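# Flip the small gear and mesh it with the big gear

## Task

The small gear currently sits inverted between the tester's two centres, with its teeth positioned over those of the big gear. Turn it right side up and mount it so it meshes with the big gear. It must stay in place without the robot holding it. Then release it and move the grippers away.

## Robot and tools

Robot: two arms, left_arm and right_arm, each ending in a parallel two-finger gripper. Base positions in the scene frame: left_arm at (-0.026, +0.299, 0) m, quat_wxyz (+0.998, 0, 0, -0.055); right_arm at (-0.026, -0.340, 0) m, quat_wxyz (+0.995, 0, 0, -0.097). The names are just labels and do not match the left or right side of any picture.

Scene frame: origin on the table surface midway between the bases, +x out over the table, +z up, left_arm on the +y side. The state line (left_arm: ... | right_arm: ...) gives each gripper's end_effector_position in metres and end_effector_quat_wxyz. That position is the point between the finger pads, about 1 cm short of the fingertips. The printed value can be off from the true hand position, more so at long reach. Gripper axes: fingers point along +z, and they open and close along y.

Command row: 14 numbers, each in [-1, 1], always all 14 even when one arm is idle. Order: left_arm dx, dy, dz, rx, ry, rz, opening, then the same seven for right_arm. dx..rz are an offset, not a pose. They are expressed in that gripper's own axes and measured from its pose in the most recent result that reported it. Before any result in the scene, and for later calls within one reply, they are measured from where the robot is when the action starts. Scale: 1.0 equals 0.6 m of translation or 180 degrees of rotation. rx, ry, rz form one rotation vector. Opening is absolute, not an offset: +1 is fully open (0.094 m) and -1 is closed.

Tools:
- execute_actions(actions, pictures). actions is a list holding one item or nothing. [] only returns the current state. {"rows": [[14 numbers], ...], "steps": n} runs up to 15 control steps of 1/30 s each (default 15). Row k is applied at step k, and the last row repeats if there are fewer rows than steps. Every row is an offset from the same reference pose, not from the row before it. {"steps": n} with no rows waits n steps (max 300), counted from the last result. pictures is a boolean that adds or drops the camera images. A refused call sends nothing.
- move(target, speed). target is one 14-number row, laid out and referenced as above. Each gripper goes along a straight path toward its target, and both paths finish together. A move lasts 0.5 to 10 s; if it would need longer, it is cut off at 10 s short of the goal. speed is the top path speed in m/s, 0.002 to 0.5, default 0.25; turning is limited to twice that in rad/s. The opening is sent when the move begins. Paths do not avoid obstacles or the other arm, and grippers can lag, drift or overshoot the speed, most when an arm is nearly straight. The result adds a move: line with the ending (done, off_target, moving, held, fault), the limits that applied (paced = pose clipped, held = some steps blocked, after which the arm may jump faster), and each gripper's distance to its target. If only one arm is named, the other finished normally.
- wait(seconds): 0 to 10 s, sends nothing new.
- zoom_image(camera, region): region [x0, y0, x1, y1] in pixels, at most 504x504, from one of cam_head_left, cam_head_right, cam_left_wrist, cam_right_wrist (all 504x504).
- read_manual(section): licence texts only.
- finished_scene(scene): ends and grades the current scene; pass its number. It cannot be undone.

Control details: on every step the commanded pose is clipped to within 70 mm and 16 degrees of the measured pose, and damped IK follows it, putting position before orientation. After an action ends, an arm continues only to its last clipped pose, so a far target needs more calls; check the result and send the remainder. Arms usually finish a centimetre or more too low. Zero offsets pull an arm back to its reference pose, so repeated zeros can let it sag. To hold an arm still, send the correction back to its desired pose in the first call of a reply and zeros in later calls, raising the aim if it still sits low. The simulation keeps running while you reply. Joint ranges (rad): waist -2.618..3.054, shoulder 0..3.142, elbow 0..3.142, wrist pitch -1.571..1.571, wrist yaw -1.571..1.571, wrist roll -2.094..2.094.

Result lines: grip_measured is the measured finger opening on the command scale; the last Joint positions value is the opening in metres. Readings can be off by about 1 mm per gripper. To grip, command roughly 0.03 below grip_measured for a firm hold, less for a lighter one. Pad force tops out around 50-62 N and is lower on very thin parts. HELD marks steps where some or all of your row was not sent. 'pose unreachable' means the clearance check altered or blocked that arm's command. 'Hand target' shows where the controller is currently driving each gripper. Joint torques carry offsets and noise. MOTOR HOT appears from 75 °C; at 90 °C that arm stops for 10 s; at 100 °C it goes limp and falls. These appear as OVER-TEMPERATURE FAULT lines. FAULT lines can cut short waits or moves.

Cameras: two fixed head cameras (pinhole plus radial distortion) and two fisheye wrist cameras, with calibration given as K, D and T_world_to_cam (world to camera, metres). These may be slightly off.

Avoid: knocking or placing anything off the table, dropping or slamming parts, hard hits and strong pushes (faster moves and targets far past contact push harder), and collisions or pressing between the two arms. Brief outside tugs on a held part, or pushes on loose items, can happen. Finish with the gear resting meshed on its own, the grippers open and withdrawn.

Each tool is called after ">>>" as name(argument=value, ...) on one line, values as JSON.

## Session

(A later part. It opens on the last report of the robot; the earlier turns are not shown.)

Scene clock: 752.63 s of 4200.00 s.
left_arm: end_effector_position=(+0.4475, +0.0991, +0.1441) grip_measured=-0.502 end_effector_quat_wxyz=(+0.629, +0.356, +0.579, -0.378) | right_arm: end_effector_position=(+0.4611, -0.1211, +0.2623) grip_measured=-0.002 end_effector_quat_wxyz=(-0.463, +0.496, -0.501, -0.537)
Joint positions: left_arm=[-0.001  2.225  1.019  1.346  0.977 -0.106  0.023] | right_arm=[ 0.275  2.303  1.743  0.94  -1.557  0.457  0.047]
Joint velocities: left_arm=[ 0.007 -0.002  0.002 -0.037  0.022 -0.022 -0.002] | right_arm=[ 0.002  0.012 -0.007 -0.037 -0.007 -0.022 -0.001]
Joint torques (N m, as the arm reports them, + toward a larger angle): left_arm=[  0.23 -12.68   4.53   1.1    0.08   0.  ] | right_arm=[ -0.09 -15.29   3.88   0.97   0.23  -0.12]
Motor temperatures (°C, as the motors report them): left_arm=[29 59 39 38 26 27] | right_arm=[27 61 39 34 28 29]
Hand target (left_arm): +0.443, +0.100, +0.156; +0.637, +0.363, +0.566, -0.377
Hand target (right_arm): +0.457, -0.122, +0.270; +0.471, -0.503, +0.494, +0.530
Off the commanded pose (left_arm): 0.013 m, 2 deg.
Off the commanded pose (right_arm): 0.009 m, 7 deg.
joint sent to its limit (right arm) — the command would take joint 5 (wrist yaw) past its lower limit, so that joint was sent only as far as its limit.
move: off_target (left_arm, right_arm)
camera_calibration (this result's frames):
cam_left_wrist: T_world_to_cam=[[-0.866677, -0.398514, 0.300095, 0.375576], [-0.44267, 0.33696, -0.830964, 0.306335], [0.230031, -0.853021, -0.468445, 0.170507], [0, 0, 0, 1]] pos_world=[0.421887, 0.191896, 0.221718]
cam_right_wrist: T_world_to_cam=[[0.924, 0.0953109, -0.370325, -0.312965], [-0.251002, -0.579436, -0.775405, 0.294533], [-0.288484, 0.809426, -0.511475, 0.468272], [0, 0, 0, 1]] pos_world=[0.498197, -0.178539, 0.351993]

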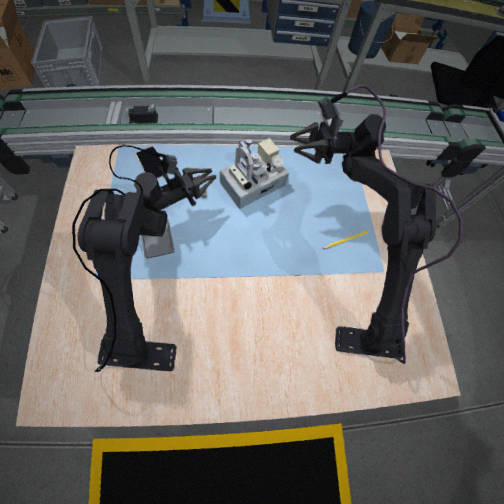

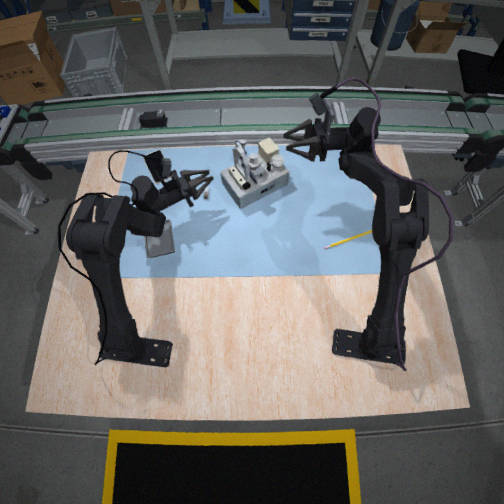

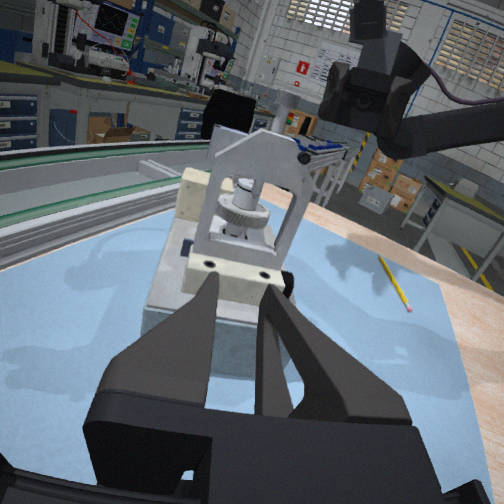

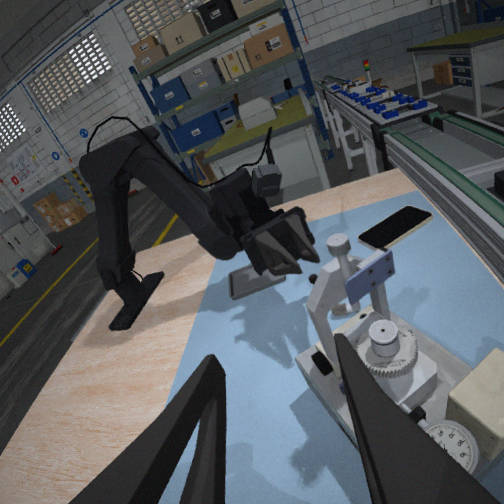

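>>> zoom_image(camera="cam_right_wrist", region=[280, 220, 480, 420])

>>> move(target=[0.06,0.03,-0.06,0,0.52,0,0,-0.015,0,0,0,0,0,0])

Region (280, 220, 480, 420) of cam_right_wrist's 504x504 image, scaled by 2.520, with more detail than that image has.

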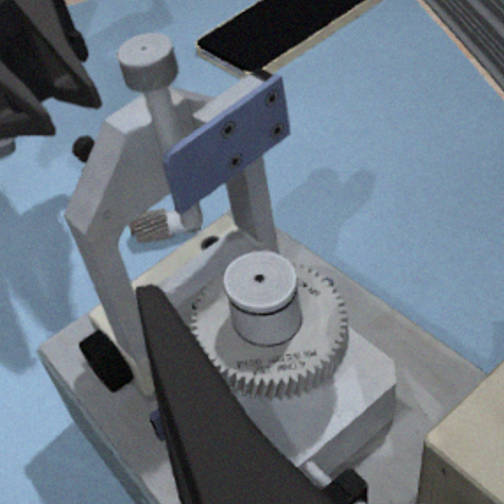

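Scene clock: 761.27 s of 4200.00 s.
left_arm: end_effector_position=(+0.4475, +0.1374, +0.0924) grip_measured=-0.002 end_effector_quat_wxyz=(+0.041, +0.510, +0.859, -0.003) | right_arm: end_effector_position=(+0.4611, -0.1211, +0.2623) grip_measured=-0.002 end_effector_quat_wxyz=(-0.458, +0.491, -0.506, -0.541)
Joint positions: left_arm=[-0.214  2.558  2.623 -1.557  0.024  0.747  0.047] | right_arm=[ 0.275  2.303  1.743  0.94  -1.557  0.477  0.047]
Joint velocities: left_arm=[ 0.002 -0.012 -0.002  0.066  0.007  0.037 -0.001] | right_arm=[-0.017 -0.007 -0.022  0.007 -0.007  0.037 -0.001]
Joint torques (N m, as the arm reports them, + toward a larger angle): left_arm=[ -0.53 -14.25   9.36  -0.19  -0.08  -0.12] | right_arm=[ -0.04 -13.54   6.49   0.86   0.23   0.  ]
Motor temperatures (°C, as the motors report them): left_arm=[29 58 39 38 26 27] | right_arm=[27 59 38 33 28 29]
Hand target (left_arm): +0.451, +0.136, +0.105; +0.057, +0.509, +0.859, +0.005
Hand target (right_arm): +0.462, -0.121, +0.271; +0.463, -0.496, +0.501, +0.537
Off the commanded pose (left_arm): 0.013 m, 4 deg.
Off the commanded pose (right_arm): 0.009 m, 1 deg.
joint sent to its limit (left arm) — the command would take joint 4 (wrist pitch) past its lower limit, so that joint was sent only as far as its limit.
move: off_target (left_arm)
camera_calibration (this result's frames):
cam_left_wrist: T_world_to_cam=[[-0.685096, -0.72838, 0.0102829, 0.397191], [-0.628676, 0.59833, 0.496757, 0.175104], [-0.36798, 0.333861, -0.867829, 0.320466], [0, 0, 0, 1]] pos_world=[0.500123, 0.0775442, 0.187042]
cam_right_wrist: T_world_to_cam=[[0.916775, 0.0949098, -0.387963, -0.305037], [-0.265647, -0.580462, -0.769737, 0.299692], [-0.298254, 0.808737, -0.506941, 0.471515], [0, 0, 0, 1]] pos_world=[0.499893, -0.17842, 0.351371]

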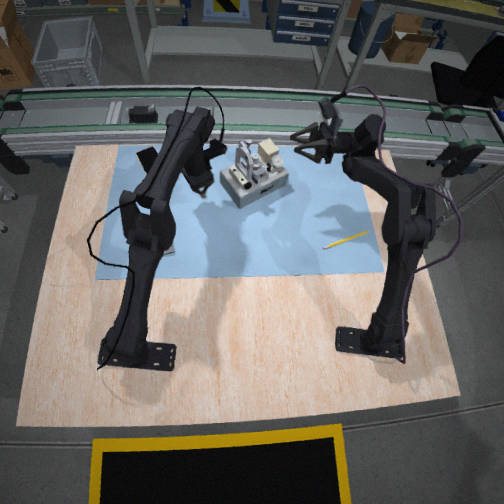

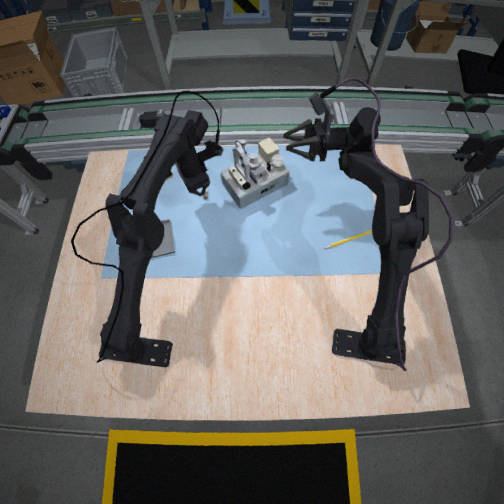

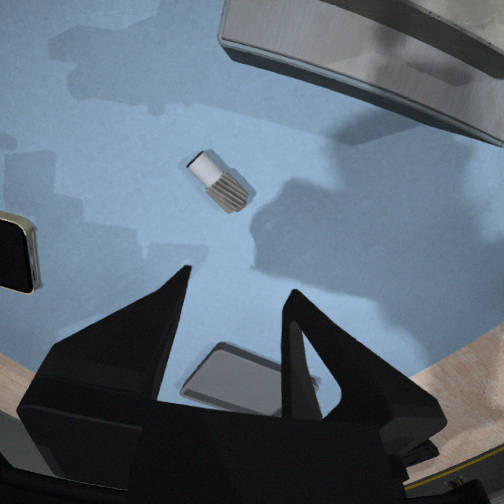

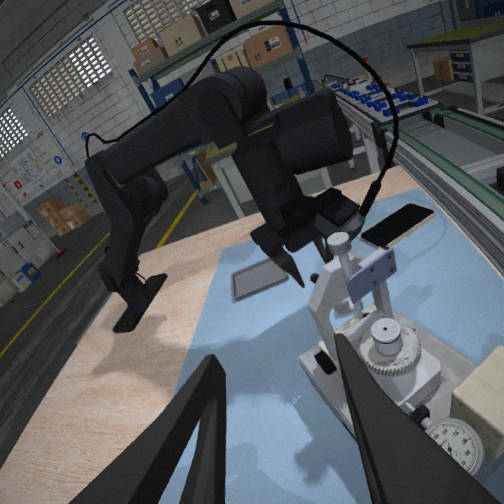

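>>> move(target=[-0.035,0.04,0.07,0,0,-0.33,-0.1,-0.015,0,0,0,0,0,0])

Scene clock: 768.67 s of 4200.00 s.
left_arm: end_effector_position=(+0.4710, +0.1298, +0.0410) grip_measured=-0.098 end_effector_quat_wxyz=(+0.032, +0.023, +0.999, -0.021) | right_arm: end_effector_position=(+0.4611, -0.1211, +0.2623) grip_measured=-0.002 end_effector_quat_wxyz=(-0.453, +0.486, -0.511, -0.546)
Joint positions: left_arm=[-0.214  2.769  2.827 -1.556  0.022 -0.278  0.042] | right_arm=[ 0.275  2.303  1.743  0.94  -1.557  0.496  0.047]
Joint velocities: left_arm=[-0.012 -0.007  0.007 -0.081 -0.037  0.007 -0.001] | right_arm=[ 0.012  0.002 -0.022  0.022 -0.037  0.051 -0.001]
Joint torques (N m, as the arm reports them, + toward a larger angle): left_arm=[  0.46 -14.8    9.33   0.07   0.04  -0.01] | right_arm=[ -0.04 -13.46   6.55   0.86   0.22   0.05]
Motor temperatures (°C, as the motors report them): left_arm=[29 59 39 38 26 27] | right_arm=[27 58 38 33 28 29]
Hand target (left_arm): +0.481, +0.129, +0.053; +0.056, +0.017, +0.998, -0.030
Hand target (right_arm): +0.462, -0.121, +0.271; +0.458, -0.491, +0.506, +0.541
Off the commanded pose (left_arm): 0.016 m, 1 deg.
Off the commanded pose (right_arm): 0.009 m, 1 deg.
elbow stopped short (left arm): the move would have taken joint 3 (elbow) straighter than the controller allows; a more bent joint 3 avoids this.
move: off_target (left_arm)
camera_calibration (this result's frames):
cam_left_wrist: T_world_to_cam=[[0.264372, -0.961023, 0.0808853, -0.0115959], [-0.83138, -0.184593, 0.52415, 0.415852], [-0.488789, -0.205817, -0.847776, 0.413121], [0, 0, 0, 1]] pos_world=[0.550726, 0.150647, 0.133203]
cam_right_wrist: T_world_to_cam=[[0.908907, 0.0944639, -0.406158, -0.29669], [-0.280761, -0.581527, -0.763544, 0.304908], [-0.308319, 0.808024, -0.502033, 0.474782], [0, 0, 0, 1]] pos_world=[0.501654, -0.178296, 0.350664]

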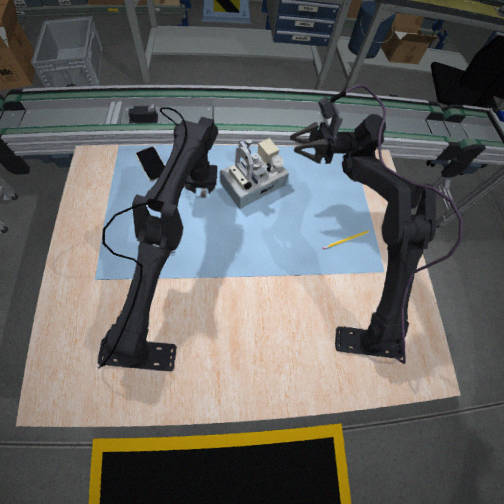

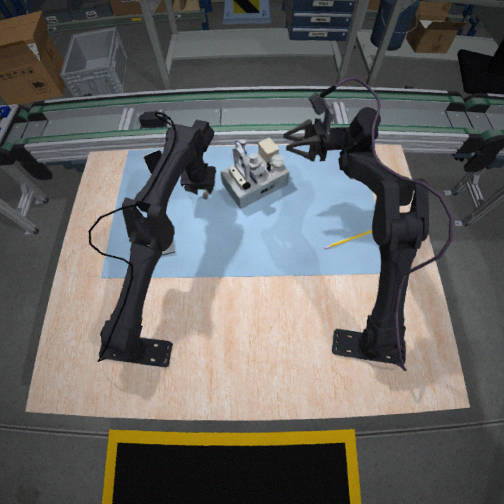

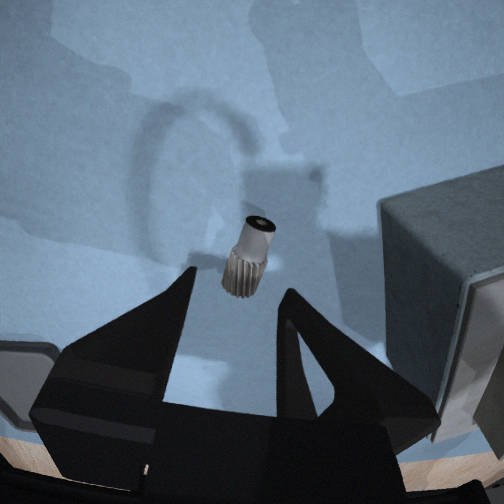

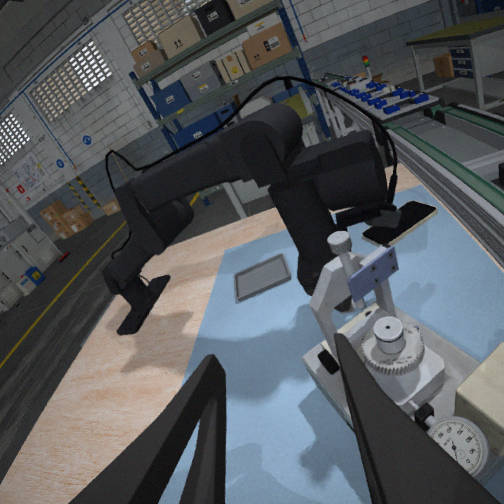

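>>> move(target=[-0.012,-0.004,0.03,0,-0.015,0.02,-0.1,-0.015,0,0,0,0,-0.02,0], speed=0.05)

>>> execute_actions(actions=[{"rows":[[0,0,0,0,0,0,-0.7,-0.015,0,0,0,0,0,-0.5]]}])

Scene clock: 774.97 s of 4200.00 s.
left_arm: end_effector_position=(+0.4728, +0.1289, +0.0188) grip_measured=-0.098 end_effector_quat_wxyz=(+0.036, +0.049, +0.998, -0.021) | right_arm: end_effector_position=(+0.4611, -0.1211, +0.2623) grip_measured=-0.002 end_effector_quat_wxyz=(-0.458, +0.491, -0.506, -0.541)
Joint positions: left_arm=[-0.215  2.684  2.568 -1.374  0.02  -0.227  0.042] | right_arm=[ 0.275  2.303  1.743  0.94  -1.557  0.477  0.047]
Joint velocities: left_arm=[ 0.007 -0.022 -0.1    0.037  0.081 -0.051 -0.   ] | right_arm=[-0.012 -0.002 -0.002  0.022  0.066  0.007 -0.001]
Joint torques (N m, as the arm reports them, + toward a larger angle): left_arm=[ -0.25 -15.96   5.49   0.17  -0.05   0.  ] | right_arm=[ -0.04 -13.24   6.66   0.95   0.22  -0.11]
Motor temperatures (°C, as the motors report them): left_arm=[29 61 39 37 26 27] | right_arm=[27 57 38 33 28 29]
Hand target (left_arm): +0.479, +0.127, +0.024; +0.054, +0.054, +0.997, -0.020
Hand target (right_arm): +0.462, -0.121, +0.271; +0.470, -0.502, +0.495, +0.531
Off the commanded pose (left_arm): 0.008 m, 2 deg.
Off the commanded pose (right_arm): 0.009 m, 2 deg.
move: done
camera_calibration (this result's frames):
cam_left_wrist: T_world_to_cam=[[0.213658, -0.973572, 0.0806691, 0.0144594], [-0.845068, -0.142764, 0.515246, 0.430071], [-0.490113, -0.178257, -0.853237, 0.392211], [0, 0, 0, 1]] pos_world=[0.552578, 0.14539, 0.11189]
cam_right_wrist: T_world_to_cam=[[0.916775, 0.0949098, -0.387963, -0.305037], [-0.265647, -0.580462, -0.769737, 0.299692], [-0.298254, 0.808737, -0.506941, 0.471515], [0, 0, 0, 1]] pos_world=[0.499893, -0.17842, 0.351371]

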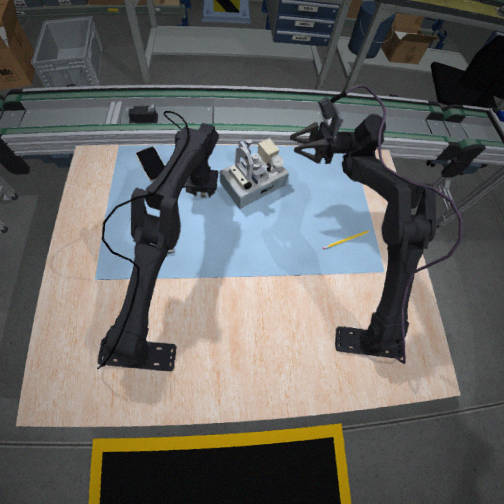

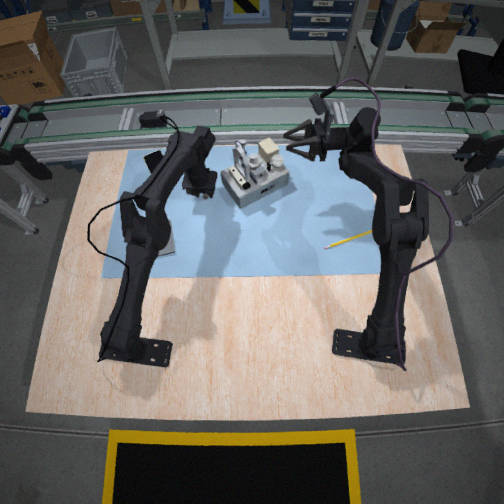

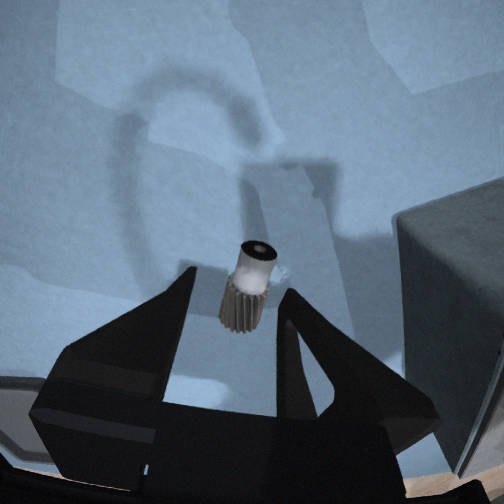

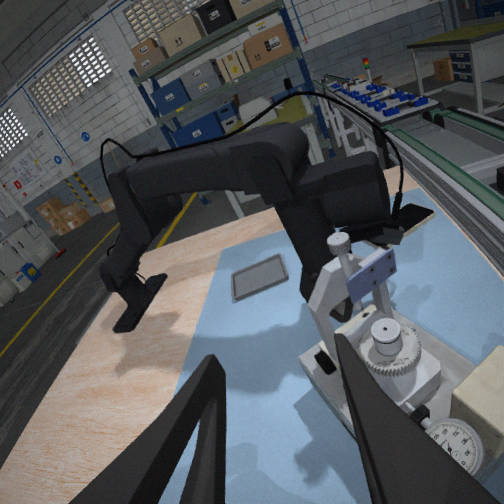

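Scene clock: 775.47 s of 4200.00 s.
left_arm: end_effector_position=(+0.4728, +0.1298, +0.0187) grip_measured=-0.639 end_effector_quat_wxyz=(+0.036, +0.049, +0.998, -0.019) | right_arm: end_effector_position=(+0.4611, -0.1211, +0.2623) grip_measured=-0.498 end_effector_quat_wxyz=(-0.453, +0.487, -0.510, -0.545)
Joint positions: left_arm=[-0.214  2.684  2.567 -1.375  0.017 -0.227  0.017] | right_arm=[ 0.275  2.303  1.743  0.94  -1.557  0.493  0.024]
Joint velocities: left_arm=[-0.007 -0.027  0.007  0.007 -0.066 -0.007  0.   ] | right_arm=[-0.017 -0.007 -0.012  0.007 -0.051 -0.037 -0.   ]
Joint torques (N m, as the arm reports them, + toward a larger angle): left_arm=[ -0.02 -14.24   6.73  -0.13   0.04   0.04] | right_arm=[ -0.04 -13.48   6.56   0.84   0.23   0.04]
Motor temperatures (°C, as the motors report them): left_arm=[29 61 39 37 26 27] | right_arm=[27 57 38 33 28 29]
Hand target (left_arm): +0.473, +0.129, +0.019; +0.036, +0.049, +0.998, -0.021
Hand target (right_arm): +0.462, -0.121, +0.271; +0.458, -0.491, +0.506, +0.541
Off the commanded pose (left_arm): 0.001 m, 0 deg.
Off the commanded pose (right_arm): 0.009 m, 1 deg.
Steps of this call (steps 1 to 15: all 15 steps of this action). Readings (end_effector_position):
1: left_arm (+0.4727, +0.1291, +0.0187) | right_arm (+0.4611, -0.1211, +0.2623)
2: left_arm (+0.4727, +0.1292, +0.0187) | right_arm (+0.4611, -0.1211, +0.2623)
4: left_arm (+0.4728, +0.1297, +0.0187) | right_arm (+0.4611, -0.1211, +0.2623)
8: left_arm (+0.4728, +0.1298, +0.0187) | right_arm (+0.4611, -0.1211, +0.2623)
15: the state above
camera_calibration (this result's frames):
cam_left_wrist: T_world_to_cam=[[0.214295, -0.973717, 0.0771568, 0.0150859], [-0.844976, -0.145176, 0.514722, 0.430543], [-0.489992, -0.175498, -0.853878, 0.391852], [0, 0, 0, 1]] pos_world=[0.55257, 0.145963, 0.11182]
cam_right_wrist: T_world_to_cam=[[0.910141, 0.0945341, -0.403369, -0.297982], [-0.278444, -0.581364, -0.764516, 0.304114], [-0.306777, 0.808133, -0.502801, 0.474286], [0, 0, 0, 1]] pos_world=[0.501384, -0.178315, 0.350775]

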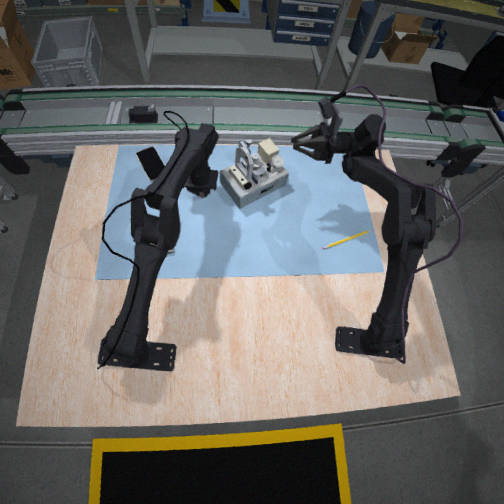

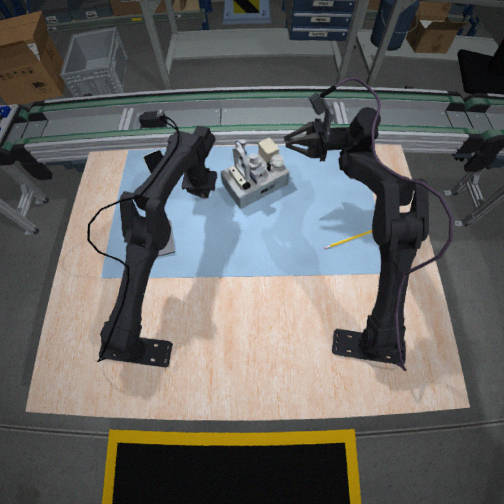

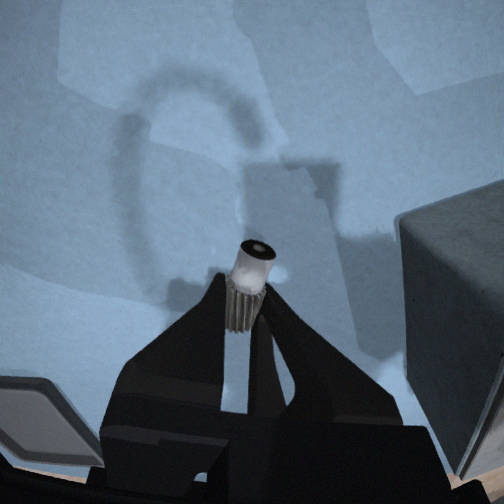

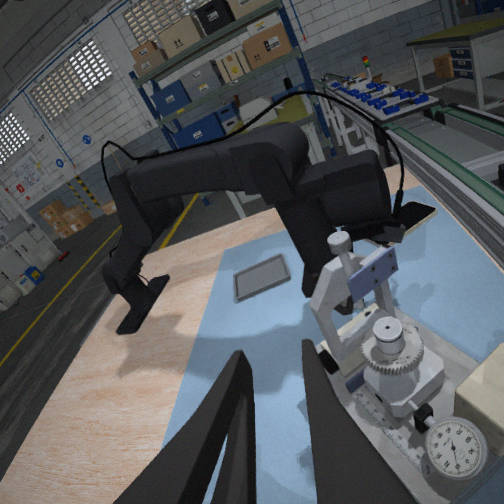

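>>> move(target=[0.04,0,-0.22,0,-0.5,0,-0.7,0.027,-0.063,0.13,0.022,0,-0.045,-0.5], speed=0.3)

>>> move(target=[-0.03,-0.1,0.03,0.3,0,0,-0.7,-0.012,0,0,0,0,0,-0.5], speed=0.3)

Scene clock: 784.47 s of 4200.00 s.
left_arm: end_effector_position=(+0.4391, +0.1369, +0.1425) grip_measured=-0.639 end_effector_quat_wxyz=(+0.722, +0.034, +0.689, -0.055) | right_arm: end_effector_position=(+0.4883, -0.0448, +0.2371) grip_measured=-0.498 end_effector_quat_wxyz=(-0.504, +0.504, -0.496, -0.495)
Joint positions: left_arm=[-0.346  2.027  0.685  1.393 -0.33  -0.01   0.017] | right_arm=[ 0.416  2.39   1.903  0.482 -1.348 -0.021  0.024]
Joint velocities: left_arm=[-0.002  0.002 -0.022  0.051  0.051  0.037 -0.   ] | right_arm=[-0.012 -0.007  0.012 -0.007  0.007 -0.007 -0.   ]
Joint torques (N m, as the arm reports them, + toward a larger angle): left_arm=[-0.7  -8.63  4.92  1.44 -0.1   0.08] | right_arm=[  0.49 -13.34   7.45   1.01   0.07  -0.06]
Motor temperatures (°C, as the motors report them): left_arm=[29 60 39 37 26 27] | right_arm=[27 56 38 32 28 29]
Hand target (left_arm): +0.438, +0.137, +0.150; +0.731, +0.031, +0.679, -0.054
Hand target (right_arm): +0.491, -0.041, +0.241; +0.507, -0.506, +0.494, +0.493
Off the commanded pose (left_arm): 0.006 m, 2 deg.
Off the commanded pose (right_arm): 0.007 m, 1 deg.
After step 90, 2.60 s passed at rest.
move: done
camera_calibration (this result's frames):
cam_left_wrist: T_world_to_cam=[[-0.155246, -0.929223, 0.335326, 0.139094], [-0.557232, -0.197915, -0.806426, 0.40858], [0.815715, -0.312049, -0.487067, -0.124614], [0, 0, 0, 1]] pos_world=[0.350917, 0.171228, 0.222152]
cam_right_wrist: T_world_to_cam=[[0.959464, 0.0293697, -0.280298, -0.396305], [-0.215293, -0.565438, -0.796196, 0.314159], [-0.181875, 0.824268, -0.536194, 0.355921], [0, 0, 0, 1]] pos_world=[0.51261, -0.104098, 0.329892]

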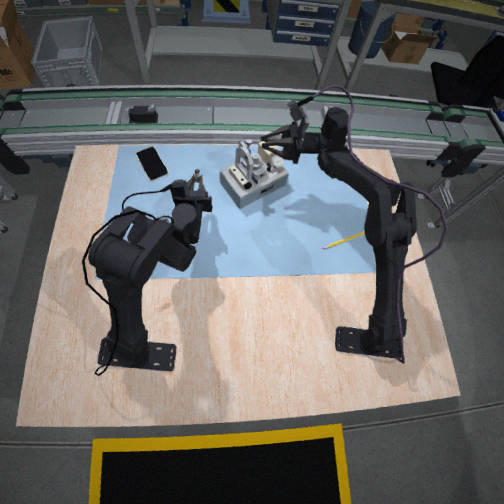

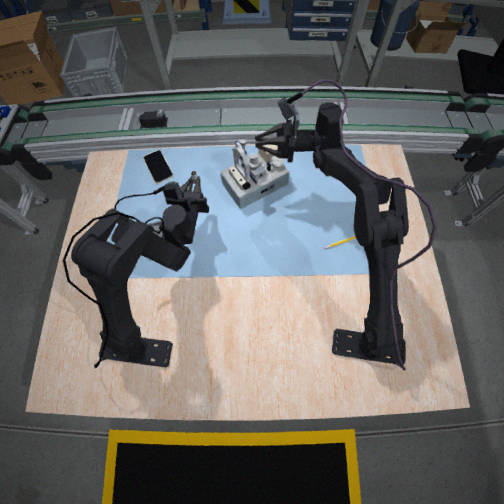

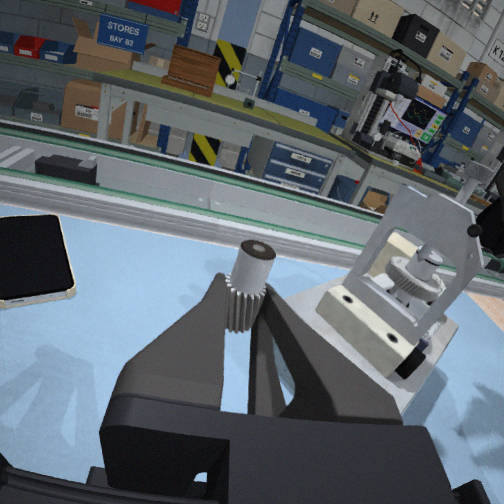

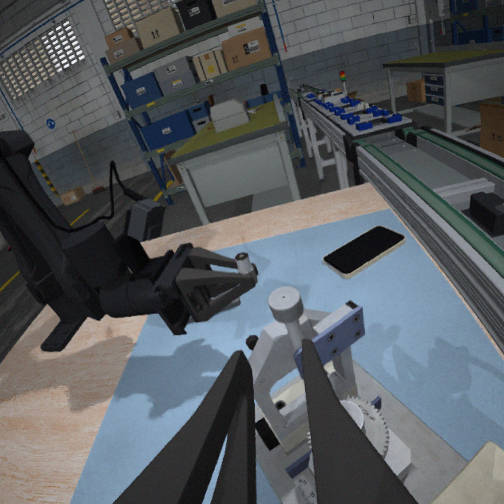

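Scene clock: 786.70 s of 4200.00 s.
left_arm: end_effector_position=(+0.4426, +0.0762, +0.1480) grip_measured=-0.639 end_effector_quat_wxyz=(+0.613, +0.352, +0.608, -0.362) | right_arm: end_effector_position=(+0.4883, -0.0448, +0.2371) grip_measured=-0.498 end_effector_quat_wxyz=(-0.504, +0.504, -0.496, -0.495)
Joint positions: left_arm=[-0.069  2.132  0.989  1.166  0.88  -0.027  0.017] | right_arm=[ 0.416  2.39   1.903  0.482 -1.348 -0.021  0.024]
Joint velocities: left_arm=[-0.012 -0.002 -0.017 -0.154 -0.022 -0.007  0.   ] | right_arm=[-0.007 -0.002  0.002 -0.007 -0.11   0.066 -0.   ]
Joint torques (N m, as the arm reports them, + toward a larger angle): left_arm=[  0.39 -10.75   8.78   1.11   0.19  -0.01] | right_arm=[ -0.03 -14.86   6.21   1.04   0.     0.05]
Motor temperatures (°C, as the motors report them): left_arm=[29 59 39 38 26 27] | right_arm=[27 56 38 33 28 29]
Hand target (left_arm): +0.447, +0.077, +0.162; +0.625, +0.359, +0.592, -0.361
Hand target (right_arm): +0.488, -0.045, +0.244; +0.504, -0.504, +0.496, +0.496
Off the commanded pose (left_arm): 0.016 m, 3 deg.
Off the commanded pose (right_arm): 0.007 m, 0 deg.
move: off_target (left_arm)
camera_calibration (this result's frames):
cam_left_wrist: T_world_to_cam=[[-0.838229, -0.441086, 0.320649, 0.348611], [-0.492427, 0.359627, -0.792581, 0.329661], [0.234282, -0.82226, -0.518653, 0.157166], [0, 0, 0, 1]] pos_world=[0.417728, 0.164444, 0.231016]
cam_right_wrist: T_world_to_cam=[[0.959464, 0.0293697, -0.280298, -0.396305], [-0.215293, -0.565438, -0.796196, 0.314159], [-0.181875, 0.824268, -0.536194, 0.355921], [0, 0, 0, 1]] pos_world=[0.51261, -0.104098, 0.329892]

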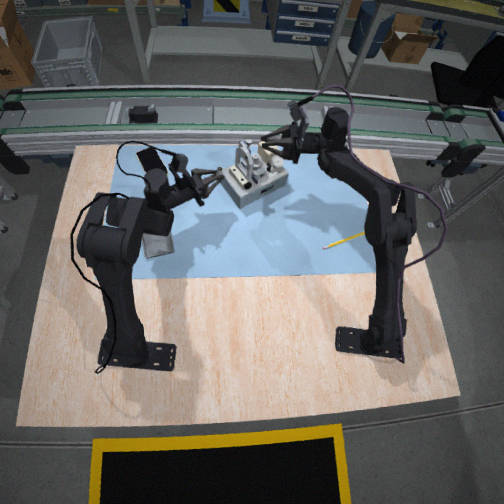

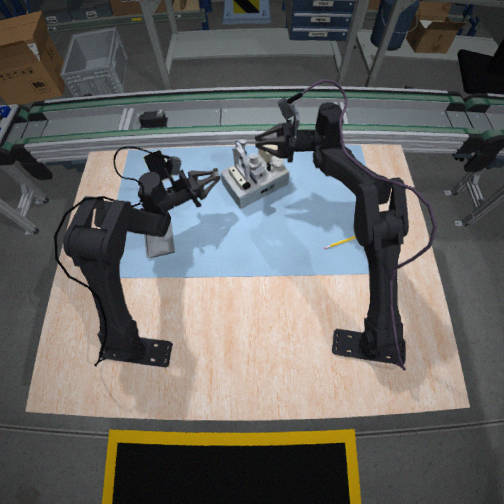

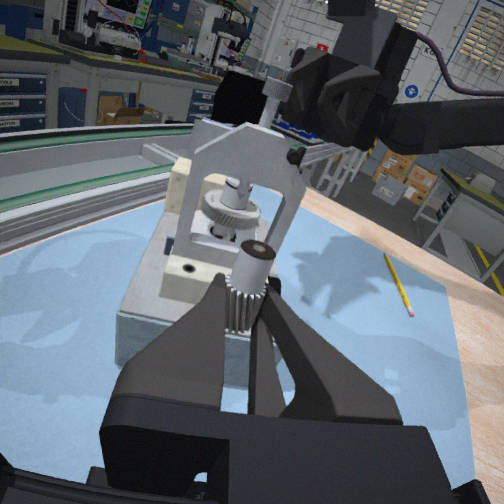

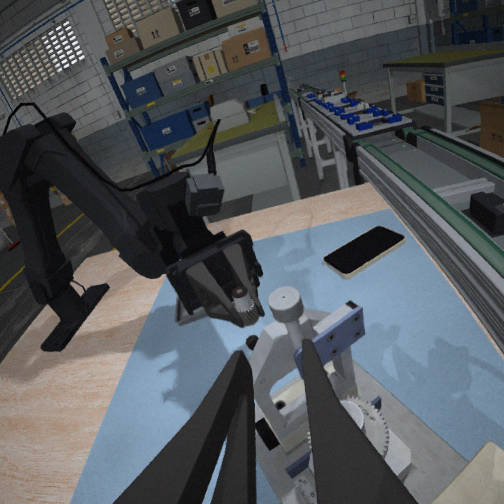

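>>> move(target=[-0.022,0.024,0.085,0,-0.03,0.012,-0.7,-0.005,-0.008,0.09,0,0,0,-0.5], speed=0.1)

>>> execute_actions(actions=[{"rows":[[-0.024,0.004,0.006,0,-0.01,0.006,-0.7,-0.01,0,0,0,0,0,-0.78]],"steps":10}], pictures=false)

>>> execute_actions(actions=[{"rows":[[-0.024,0.004,0.006,0,-0.01,0.006,-0.7,-0.05,0,0,0,-0.01,-0.02,-0.78],[-0.024,0.004,0.006,0,-0.01,0.006,-0.7,-0.08,0,0,0,-0.01,-0.035,-0.78],[-0.024,0.004,0.006,0,-0.01,0.006,-0.7,-0.1,0,0,0,-0.014,-0.045,-0.78],[-0.024,0.004,0.006,0,-0.01,0.006,-0.7,-0.122,0.004,0,0,-0.015,-0.05,-0.78]]}])

Scene clock: 798.23 s of 4200.00 s.
left_arm: end_effector_position=(+0.4742, +0.0423, +0.1419) grip_measured=-0.639 end_effector_quat_wxyz=(+0.625, +0.344, +0.593, -0.375) | right_arm: end_effector_position=(+0.4889, +0.0078, +0.2368) grip_measured=-0.498 end_effector_quat_wxyz=(-0.504, +0.505, -0.494, -0.497)
Joint positions: left_arm=[-0.133  2.288  1.177  1.201  0.822 -0.081  0.017] | right_arm=[ 0.51   2.463  2.031  0.438 -1.26  -0.012  0.024]
Joint velocities: left_arm=[-0.017  0.007 -0.012  0.007 -0.051 -0.022 -0.   ] | right_arm=[-0.007  0.007  0.017 -0.037 -0.037  0.037 -0.   ]
Joint torques (N m, as the arm reports them, + toward a larger angle): left_arm=[ -0.73 -12.02   8.87   1.31  -0.19   0.  ] | right_arm=[  0.08 -13.89   7.44   1.08   0.07   0.  ]
Motor temperatures (°C, as the motors report them): left_arm=[29 57 39 38 26 27] | right_arm=[27 57 38 33 28 29]
Hand target (left_arm): +0.480, +0.040, +0.162; +0.647, +0.346, +0.572, -0.367
Hand target (right_arm): +0.492, +0.009, +0.240; +0.505, -0.504, +0.496, +0.496
Off the commanded pose (left_arm): 0.021 m, 4 deg.
Off the commanded pose (right_arm): 0.006 m, 0 deg.
After step 90, 7.57 s passed at rest.
move: off_target (left_arm)
camera_calibration (this result's frames):
cam_left_wrist: T_world_to_cam=[[-0.847536, -0.420391, 0.323967, 0.365143], [-0.474918, 0.328218, -0.816533, 0.349058], [0.236931, -0.845898, -0.477828, 0.112701], [0, 0, 0, 1]] pos_world=[0.448543, 0.13427, 0.220575]
cam_right_wrist: T_world_to_cam=[[0.959582, 0.0359841, -0.27912, -0.398842], [-0.210937, -0.564588, -0.797964, 0.342095], [-0.186302, 0.824588, -0.534178, 0.314229], [0, 0, 0, 1]] pos_world=[0.513424, -0.0516155, 0.329509]

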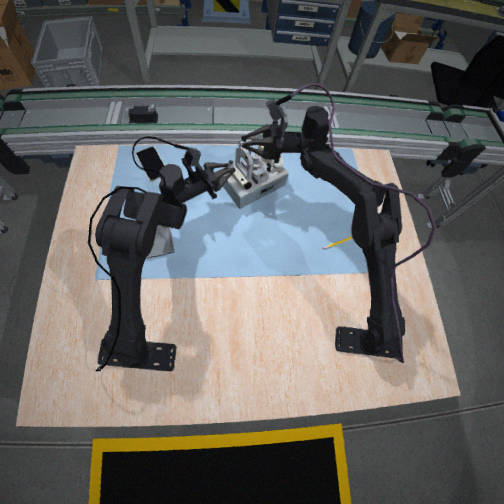

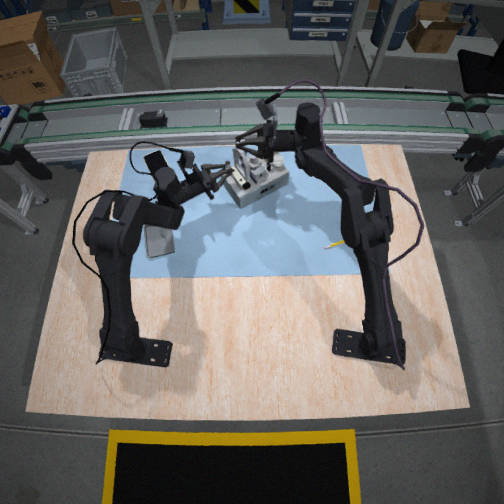

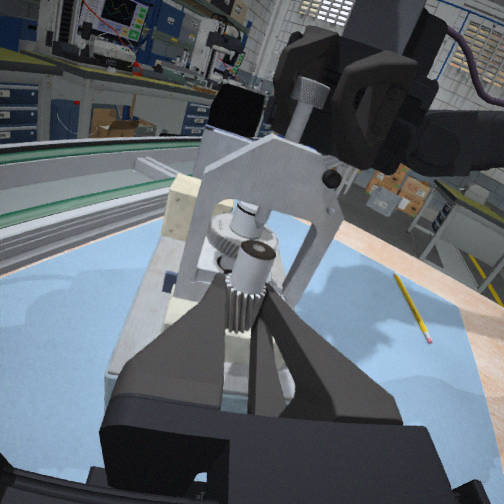

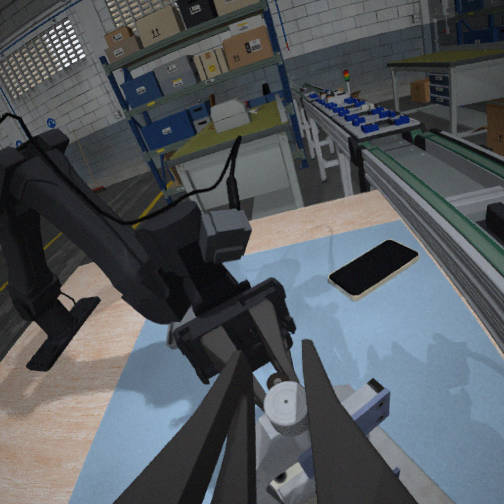

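Scene clock: 798.57 s of 4200.00 s.
left_arm: end_effector_position=(+0.4742, +0.0423, +0.1419) grip_measured=-0.639 end_effector_quat_wxyz=(+0.623, +0.341, +0.594, -0.378) | right_arm: end_effector_position=(+0.4922, +0.0078, +0.2368) grip_measured=-0.710 end_effector_quat_wxyz=(-0.508, +0.501, -0.498, -0.493)
Joint positions: left_arm=[-0.133  2.288  1.177  1.201  0.822 -0.091  0.017] | right_arm=[ 0.51   2.463  2.031  0.438 -1.241 -0.013  0.014]
Joint velocities: left_arm=[ 0.012 -0.002  0.007 -0.007 -0.007 -0.022  0.   ] | right_arm=[-0.012  0.002  0.002  0.007 -0.022  0.007  0.001]
Joint torques (N m, as the arm reports them, + toward a larger angle): left_arm=[ -0.32 -12.18   7.75   1.2   -0.09   0.02] | right_arm=[ -0.03 -15.25   6.3    1.09  -0.18   0.02]
Motor temperatures (°C, as the motors report them): left_arm=[29 57 39 38 26 27] | right_arm=[27 57 38 33 28 29]
Hand target (left_arm): +0.477, +0.041, +0.156; +0.637, +0.344, +0.580, -0.374
Hand target (right_arm): +0.489, +0.008, +0.243; +0.504, -0.505, +0.494, +0.497
Off the commanded pose (left_arm): 0.015 m, 2 deg.
Off the commanded pose (right_arm): 0.007 m, 1 deg.
Steps of this call (steps 1 to 10: all 10 steps of this action). Readings (end_effector_position):
1: left_arm (+0.4742, +0.0423, +0.1419) | right_arm (+0.4902, +0.0078, +0.2368)
2: left_arm (+0.4742, +0.0423, +0.1419) | right_arm (+0.4921, +0.0078, +0.2369)
4: left_arm (+0.4742, +0.0423, +0.1419) | right_arm (+0.4922, +0.0078, +0.2368)
8: left_arm (+0.4742, +0.0423, +0.1419) | right_arm (+0.4922, +0.0078, +0.2368)
10: the state above

Scene clock: 799.07 s of 4200.00 s.
left_arm: end_effector_position=(+0.4742, +0.0423, +0.1419) grip_measured=-0.639 end_effector_quat_wxyz=(+0.621, +0.337, +0.596, -0.381) | right_arm: end_effector_position=(+0.4919, +0.0080, +0.2466) grip_measured=-0.710 end_effector_quat_wxyz=(-0.506, +0.503, -0.497, -0.493)
Joint positions: left_arm=[-0.133  2.288  1.177  1.201  0.822 -0.102  0.017] | right_arm=[ 0.51   2.458  2.065  0.389 -1.247 -0.023  0.014]
Joint velocities: left_arm=[-0.007 -0.022 -0.007  0.066  0.007 -0.081  0.   ] | right_arm=[-0.002 -0.022  0.017 -0.037 -0.066 -0.007  0.   ]
Joint torques (N m, as the arm reports them, + toward a larger angle): left_arm=[ -0.21 -12.2    7.85   1.19  -0.13  -0.13] | right_arm=[  0.07 -20.18   9.36   1.57   0.09  -0.02]
Motor temperatures (°C, as the motors report them): left_arm=[29 57 39 39 26 27] | right_arm=[27 57 38 33 28 29]
Hand target (left_arm): +0.477, +0.041, +0.156; +0.635, +0.341, +0.581, -0.377
Hand target (right_arm): +0.484, +0.006, +0.308; +0.557, -0.526, +0.445, +0.463
Off the commanded pose (left_arm): 0.015 m, 2 deg.
Off the commanded pose (right_arm): 0.064 m, 9 deg.
Steps of this call (steps 1 to 15: all 15 steps of this action). Readings (end_effector_position):
1: left_arm (+0.4742, +0.0423, +0.1419) | right_arm (+0.4923, +0.0078, +0.2373)
2: left_arm (+0.4742, +0.0423, +0.1419) | right_arm (+0.4923, +0.0078, +0.2386)
4: left_arm (+0.4742, +0.0423, +0.1419) | right_arm (+0.4921, +0.0080, +0.2402)
8: left_arm (+0.4742, +0.0423, +0.1419) | right_arm (+0.4919, +0.0080, +0.2455)
15: the state above
camera_calibration (this result's frames):
cam_left_wrist: T_world_to_cam=[[-0.841849, -0.415841, 0.344044, 0.359405], [-0.48968, 0.32046, -0.810875, 0.355583], [0.226943, -0.851106, -0.473408, 0.11703], [0, 0, 0, 1]] pos_world=[0.450127, 0.135111, 0.220086]
cam_right_wrist: T_world_to_cam=[[0.960302, 0.0230381, -0.27801, -0.399574], [-0.217047, -0.56435, -0.796492, 0.353264], [-0.175244, 0.825214, -0.536946, 0.315007], [0, 0, 0, 1]] pos_world=[0.515589, -0.0513778, 0.339428]

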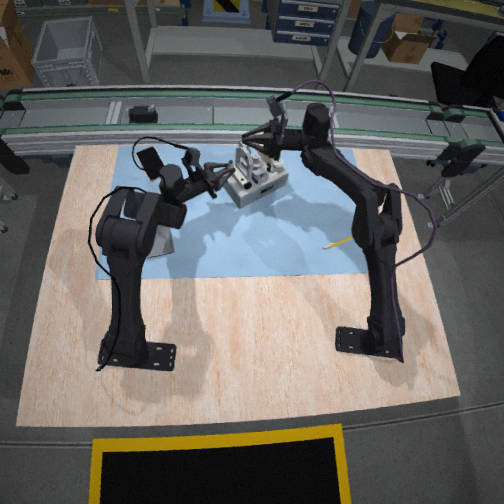

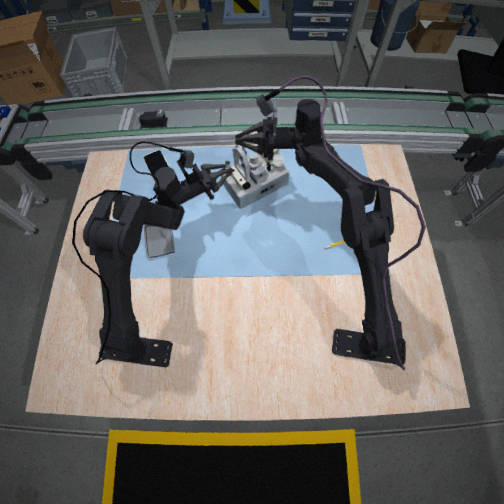

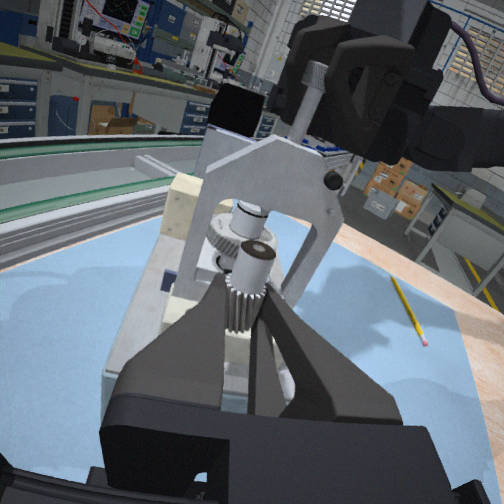

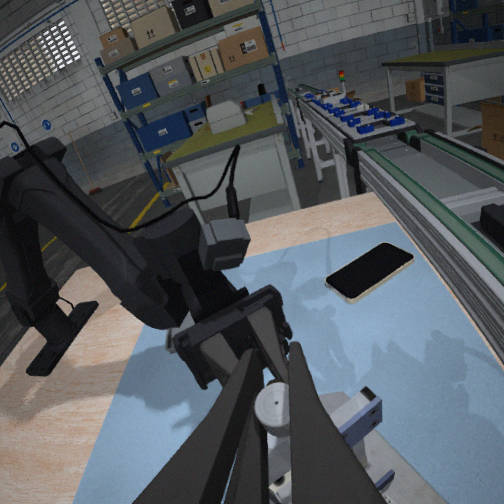

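Seated gauge now ≈0.2416.

>>> execute_actions(actions=[{"rows":[[-0.036,0.006,0.036,0,-0.012,0.025,-0.7,-0.115,-0.004,0,0,-0.018,-0.05,-0.78]]}], pictures=false)

>>> execute_actions(actions=[{"rows":[[-0.032,0.006,0.034,0,-0.012,0.014,-0.7,-0.095,0,0,0,-0.014,-0.045,-0.78]]}])

Scene clock: 804.90 s of 4200.00 s.
left_arm: end_effector_position=(+0.4812, +0.0284, +0.1504) grip_measured=-0.639 end_effector_quat_wxyz=(+0.629, +0.351, +0.585, -0.373) | right_arm: end_effector_position=(+0.4914, +0.0083, +0.2583) grip_measured=-0.710 end_effector_quat_wxyz=(-0.501, +0.505, -0.495, -0.498)
Joint positions: left_arm=[-0.157  2.3    1.239  1.163  0.807 -0.067  0.017] | right_arm=[ 0.509  2.461  2.117  0.338 -1.263 -0.017  0.014]
Joint velocities: left_arm=[ 0.017  0.012  0.017  0.007 -0.051 -0.007 -0.   ] | right_arm=[-0.002  0.012 -0.007 -0.037  0.037  0.007 -0.002]
Joint torques (N m, as the arm reports them, + toward a larger angle): left_arm=[ -0.25 -12.3    8.85   1.08  -0.15   0.07] | right_arm=[ -0.1  -18.06  10.28   1.78   0.13   0.03]
Motor temperatures (°C, as the motors report them): left_arm=[29 57 39 39 26 27] | right_arm=[27 60 39 33 28 29]
Hand target (left_arm): +0.487, +0.027, +0.165; +0.646, +0.354, +0.571, -0.363
Hand target (right_arm): +0.488, +0.006, +0.314; +0.557, -0.527, +0.443, +0.466
Off the commanded pose (left_arm): 0.016 m, 3 deg.
Off the commanded pose (right_arm): 0.057 m, 10 deg.
Steps of this call (steps 1 to 90: nothing new was sent; then 2.33 s passed at rest; steps 91 to 105: all 15 steps of this action). Readings (end_effector_position):
91: left_arm (+0.4750, +0.0413, +0.1425) | right_arm (+0.4918, +0.0081, +0.2482)
92: left_arm (+0.4773, +0.0394, +0.1436) | right_arm (+0.4917, +0.0081, +0.2497)
94: left_arm (+0.4803, +0.0347, +0.1470) | right_arm (+0.4915, +0.0083, +0.2540)
98: left_arm (+0.4806, +0.0285, +0.1517) | right_arm (+0.4914, +0.0083, +0.2586)
105: the state above

Scene clock: 805.40 s of 4200.00 s.
left_arm: end_effector_position=(+0.4872, +0.0181, +0.1546) grip_measured=-0.639 end_effector_quat_wxyz=(+0.632, +0.354, +0.580, -0.373) | right_arm: end_effector_position=(+0.4915, +0.0082, +0.2582) grip_measured=-0.710 end_effector_quat_wxyz=(-0.495, +0.506, -0.499, -0.501)
Joint positions: left_arm=[-0.174  2.319  1.289  1.14   0.795 -0.063  0.017] | right_arm=[ 0.508  2.465  2.138  0.295 -1.269 -0.031  0.014]
Joint velocities: left_arm=[-0.017  0.002  0.002  0.007  0.051  0.037 -0.   ] | right_arm=[ 0.002 -0.012  0.007 -0.007  0.022 -0.051  0.001]
Joint torques (N m, as the arm reports them, + toward a larger angle): left_arm=[ -0.91 -12.25   9.5    1.04  -0.21   0.09] | right_arm=[ -0.04 -18.35  10.21   1.72   0.03   0.07]
Motor temperatures (°C, as the motors report them): left_arm=[29 57 39 39 26 27] | right_arm=[27 60 39 33 28 29]
Hand target (left_arm): +0.492, +0.014, +0.171; +0.648, +0.357, +0.565, -0.366
Hand target (right_arm): +0.486, +0.006, +0.314; +0.545, -0.528, +0.448, +0.472
Off the commanded pose (left_arm): 0.018 m, 3 deg.
Off the commanded pose (right_arm): 0.057 m, 9 deg.
Steps of this call (steps 1 to 15: all 15 steps of this action). Readings (end_effector_position):
1: left_arm (+0.4819, +0.0274, +0.1506) | right_arm (+0.4914, +0.0083, +0.2585)
2: left_arm (+0.4841, +0.0256, +0.1514) | right_arm (+0.4914, +0.0082, +0.2586)
4: left_arm (+0.4868, +0.0212, +0.1537) | right_arm (+0.4914, +0.0083, +0.2583)
8: left_arm (+0.4871, +0.0181, +0.1547) | right_arm (+0.4915, +0.0082, +0.2582)
15: the state above
camera_calibration (this result's frames):
cam_left_wrist: T_world_to_cam=[[-0.863836, -0.408742, 0.294477, 0.374166], [-0.442137, 0.33496, -0.832056, 0.359819], [0.241459, -0.848959, -0.470071, 0.0918885], [0, 0, 0, 1]] pos_world=[0.46012, 0.110422, 0.2324]
cam_right_wrist: T_world_to_cam=[[0.954232, 0.0396941, -0.296421, -0.388369], [-0.220741, -0.575241, -0.787637, 0.362199], [-0.201778, 0.81702, -0.540151, 0.335036], [0, 0, 0, 1]] pos_world=[0.518149, -0.0499637, 0.351131]

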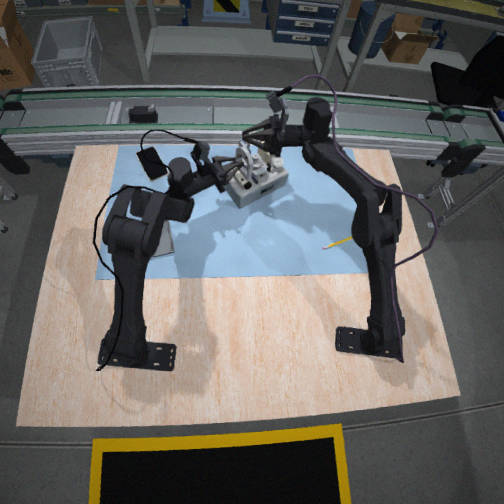

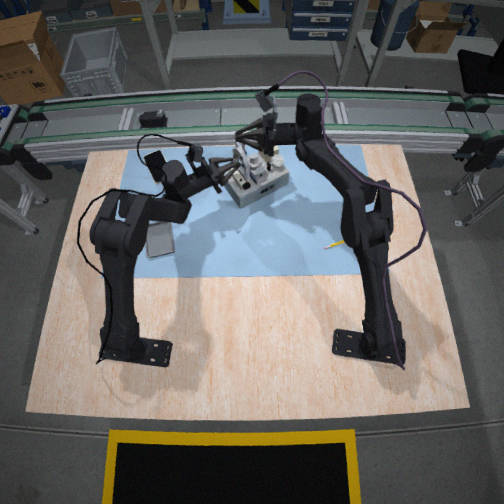

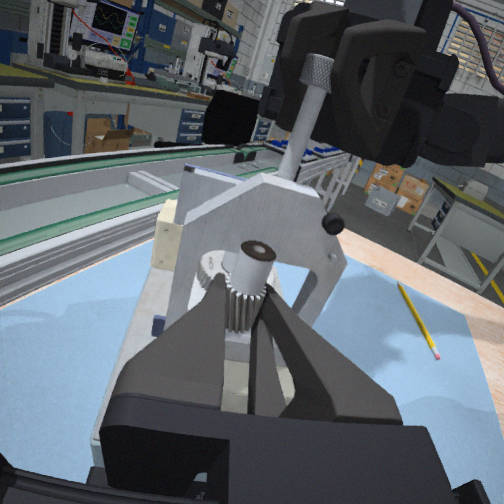

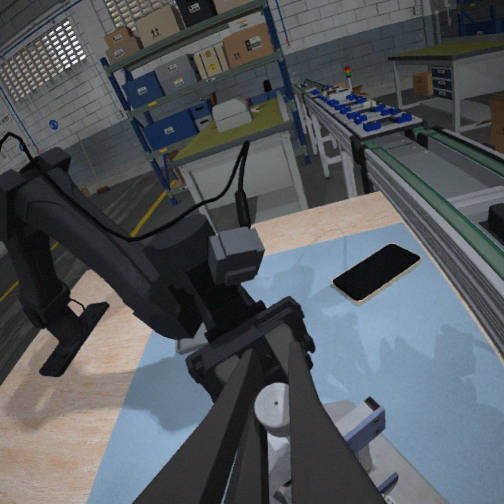

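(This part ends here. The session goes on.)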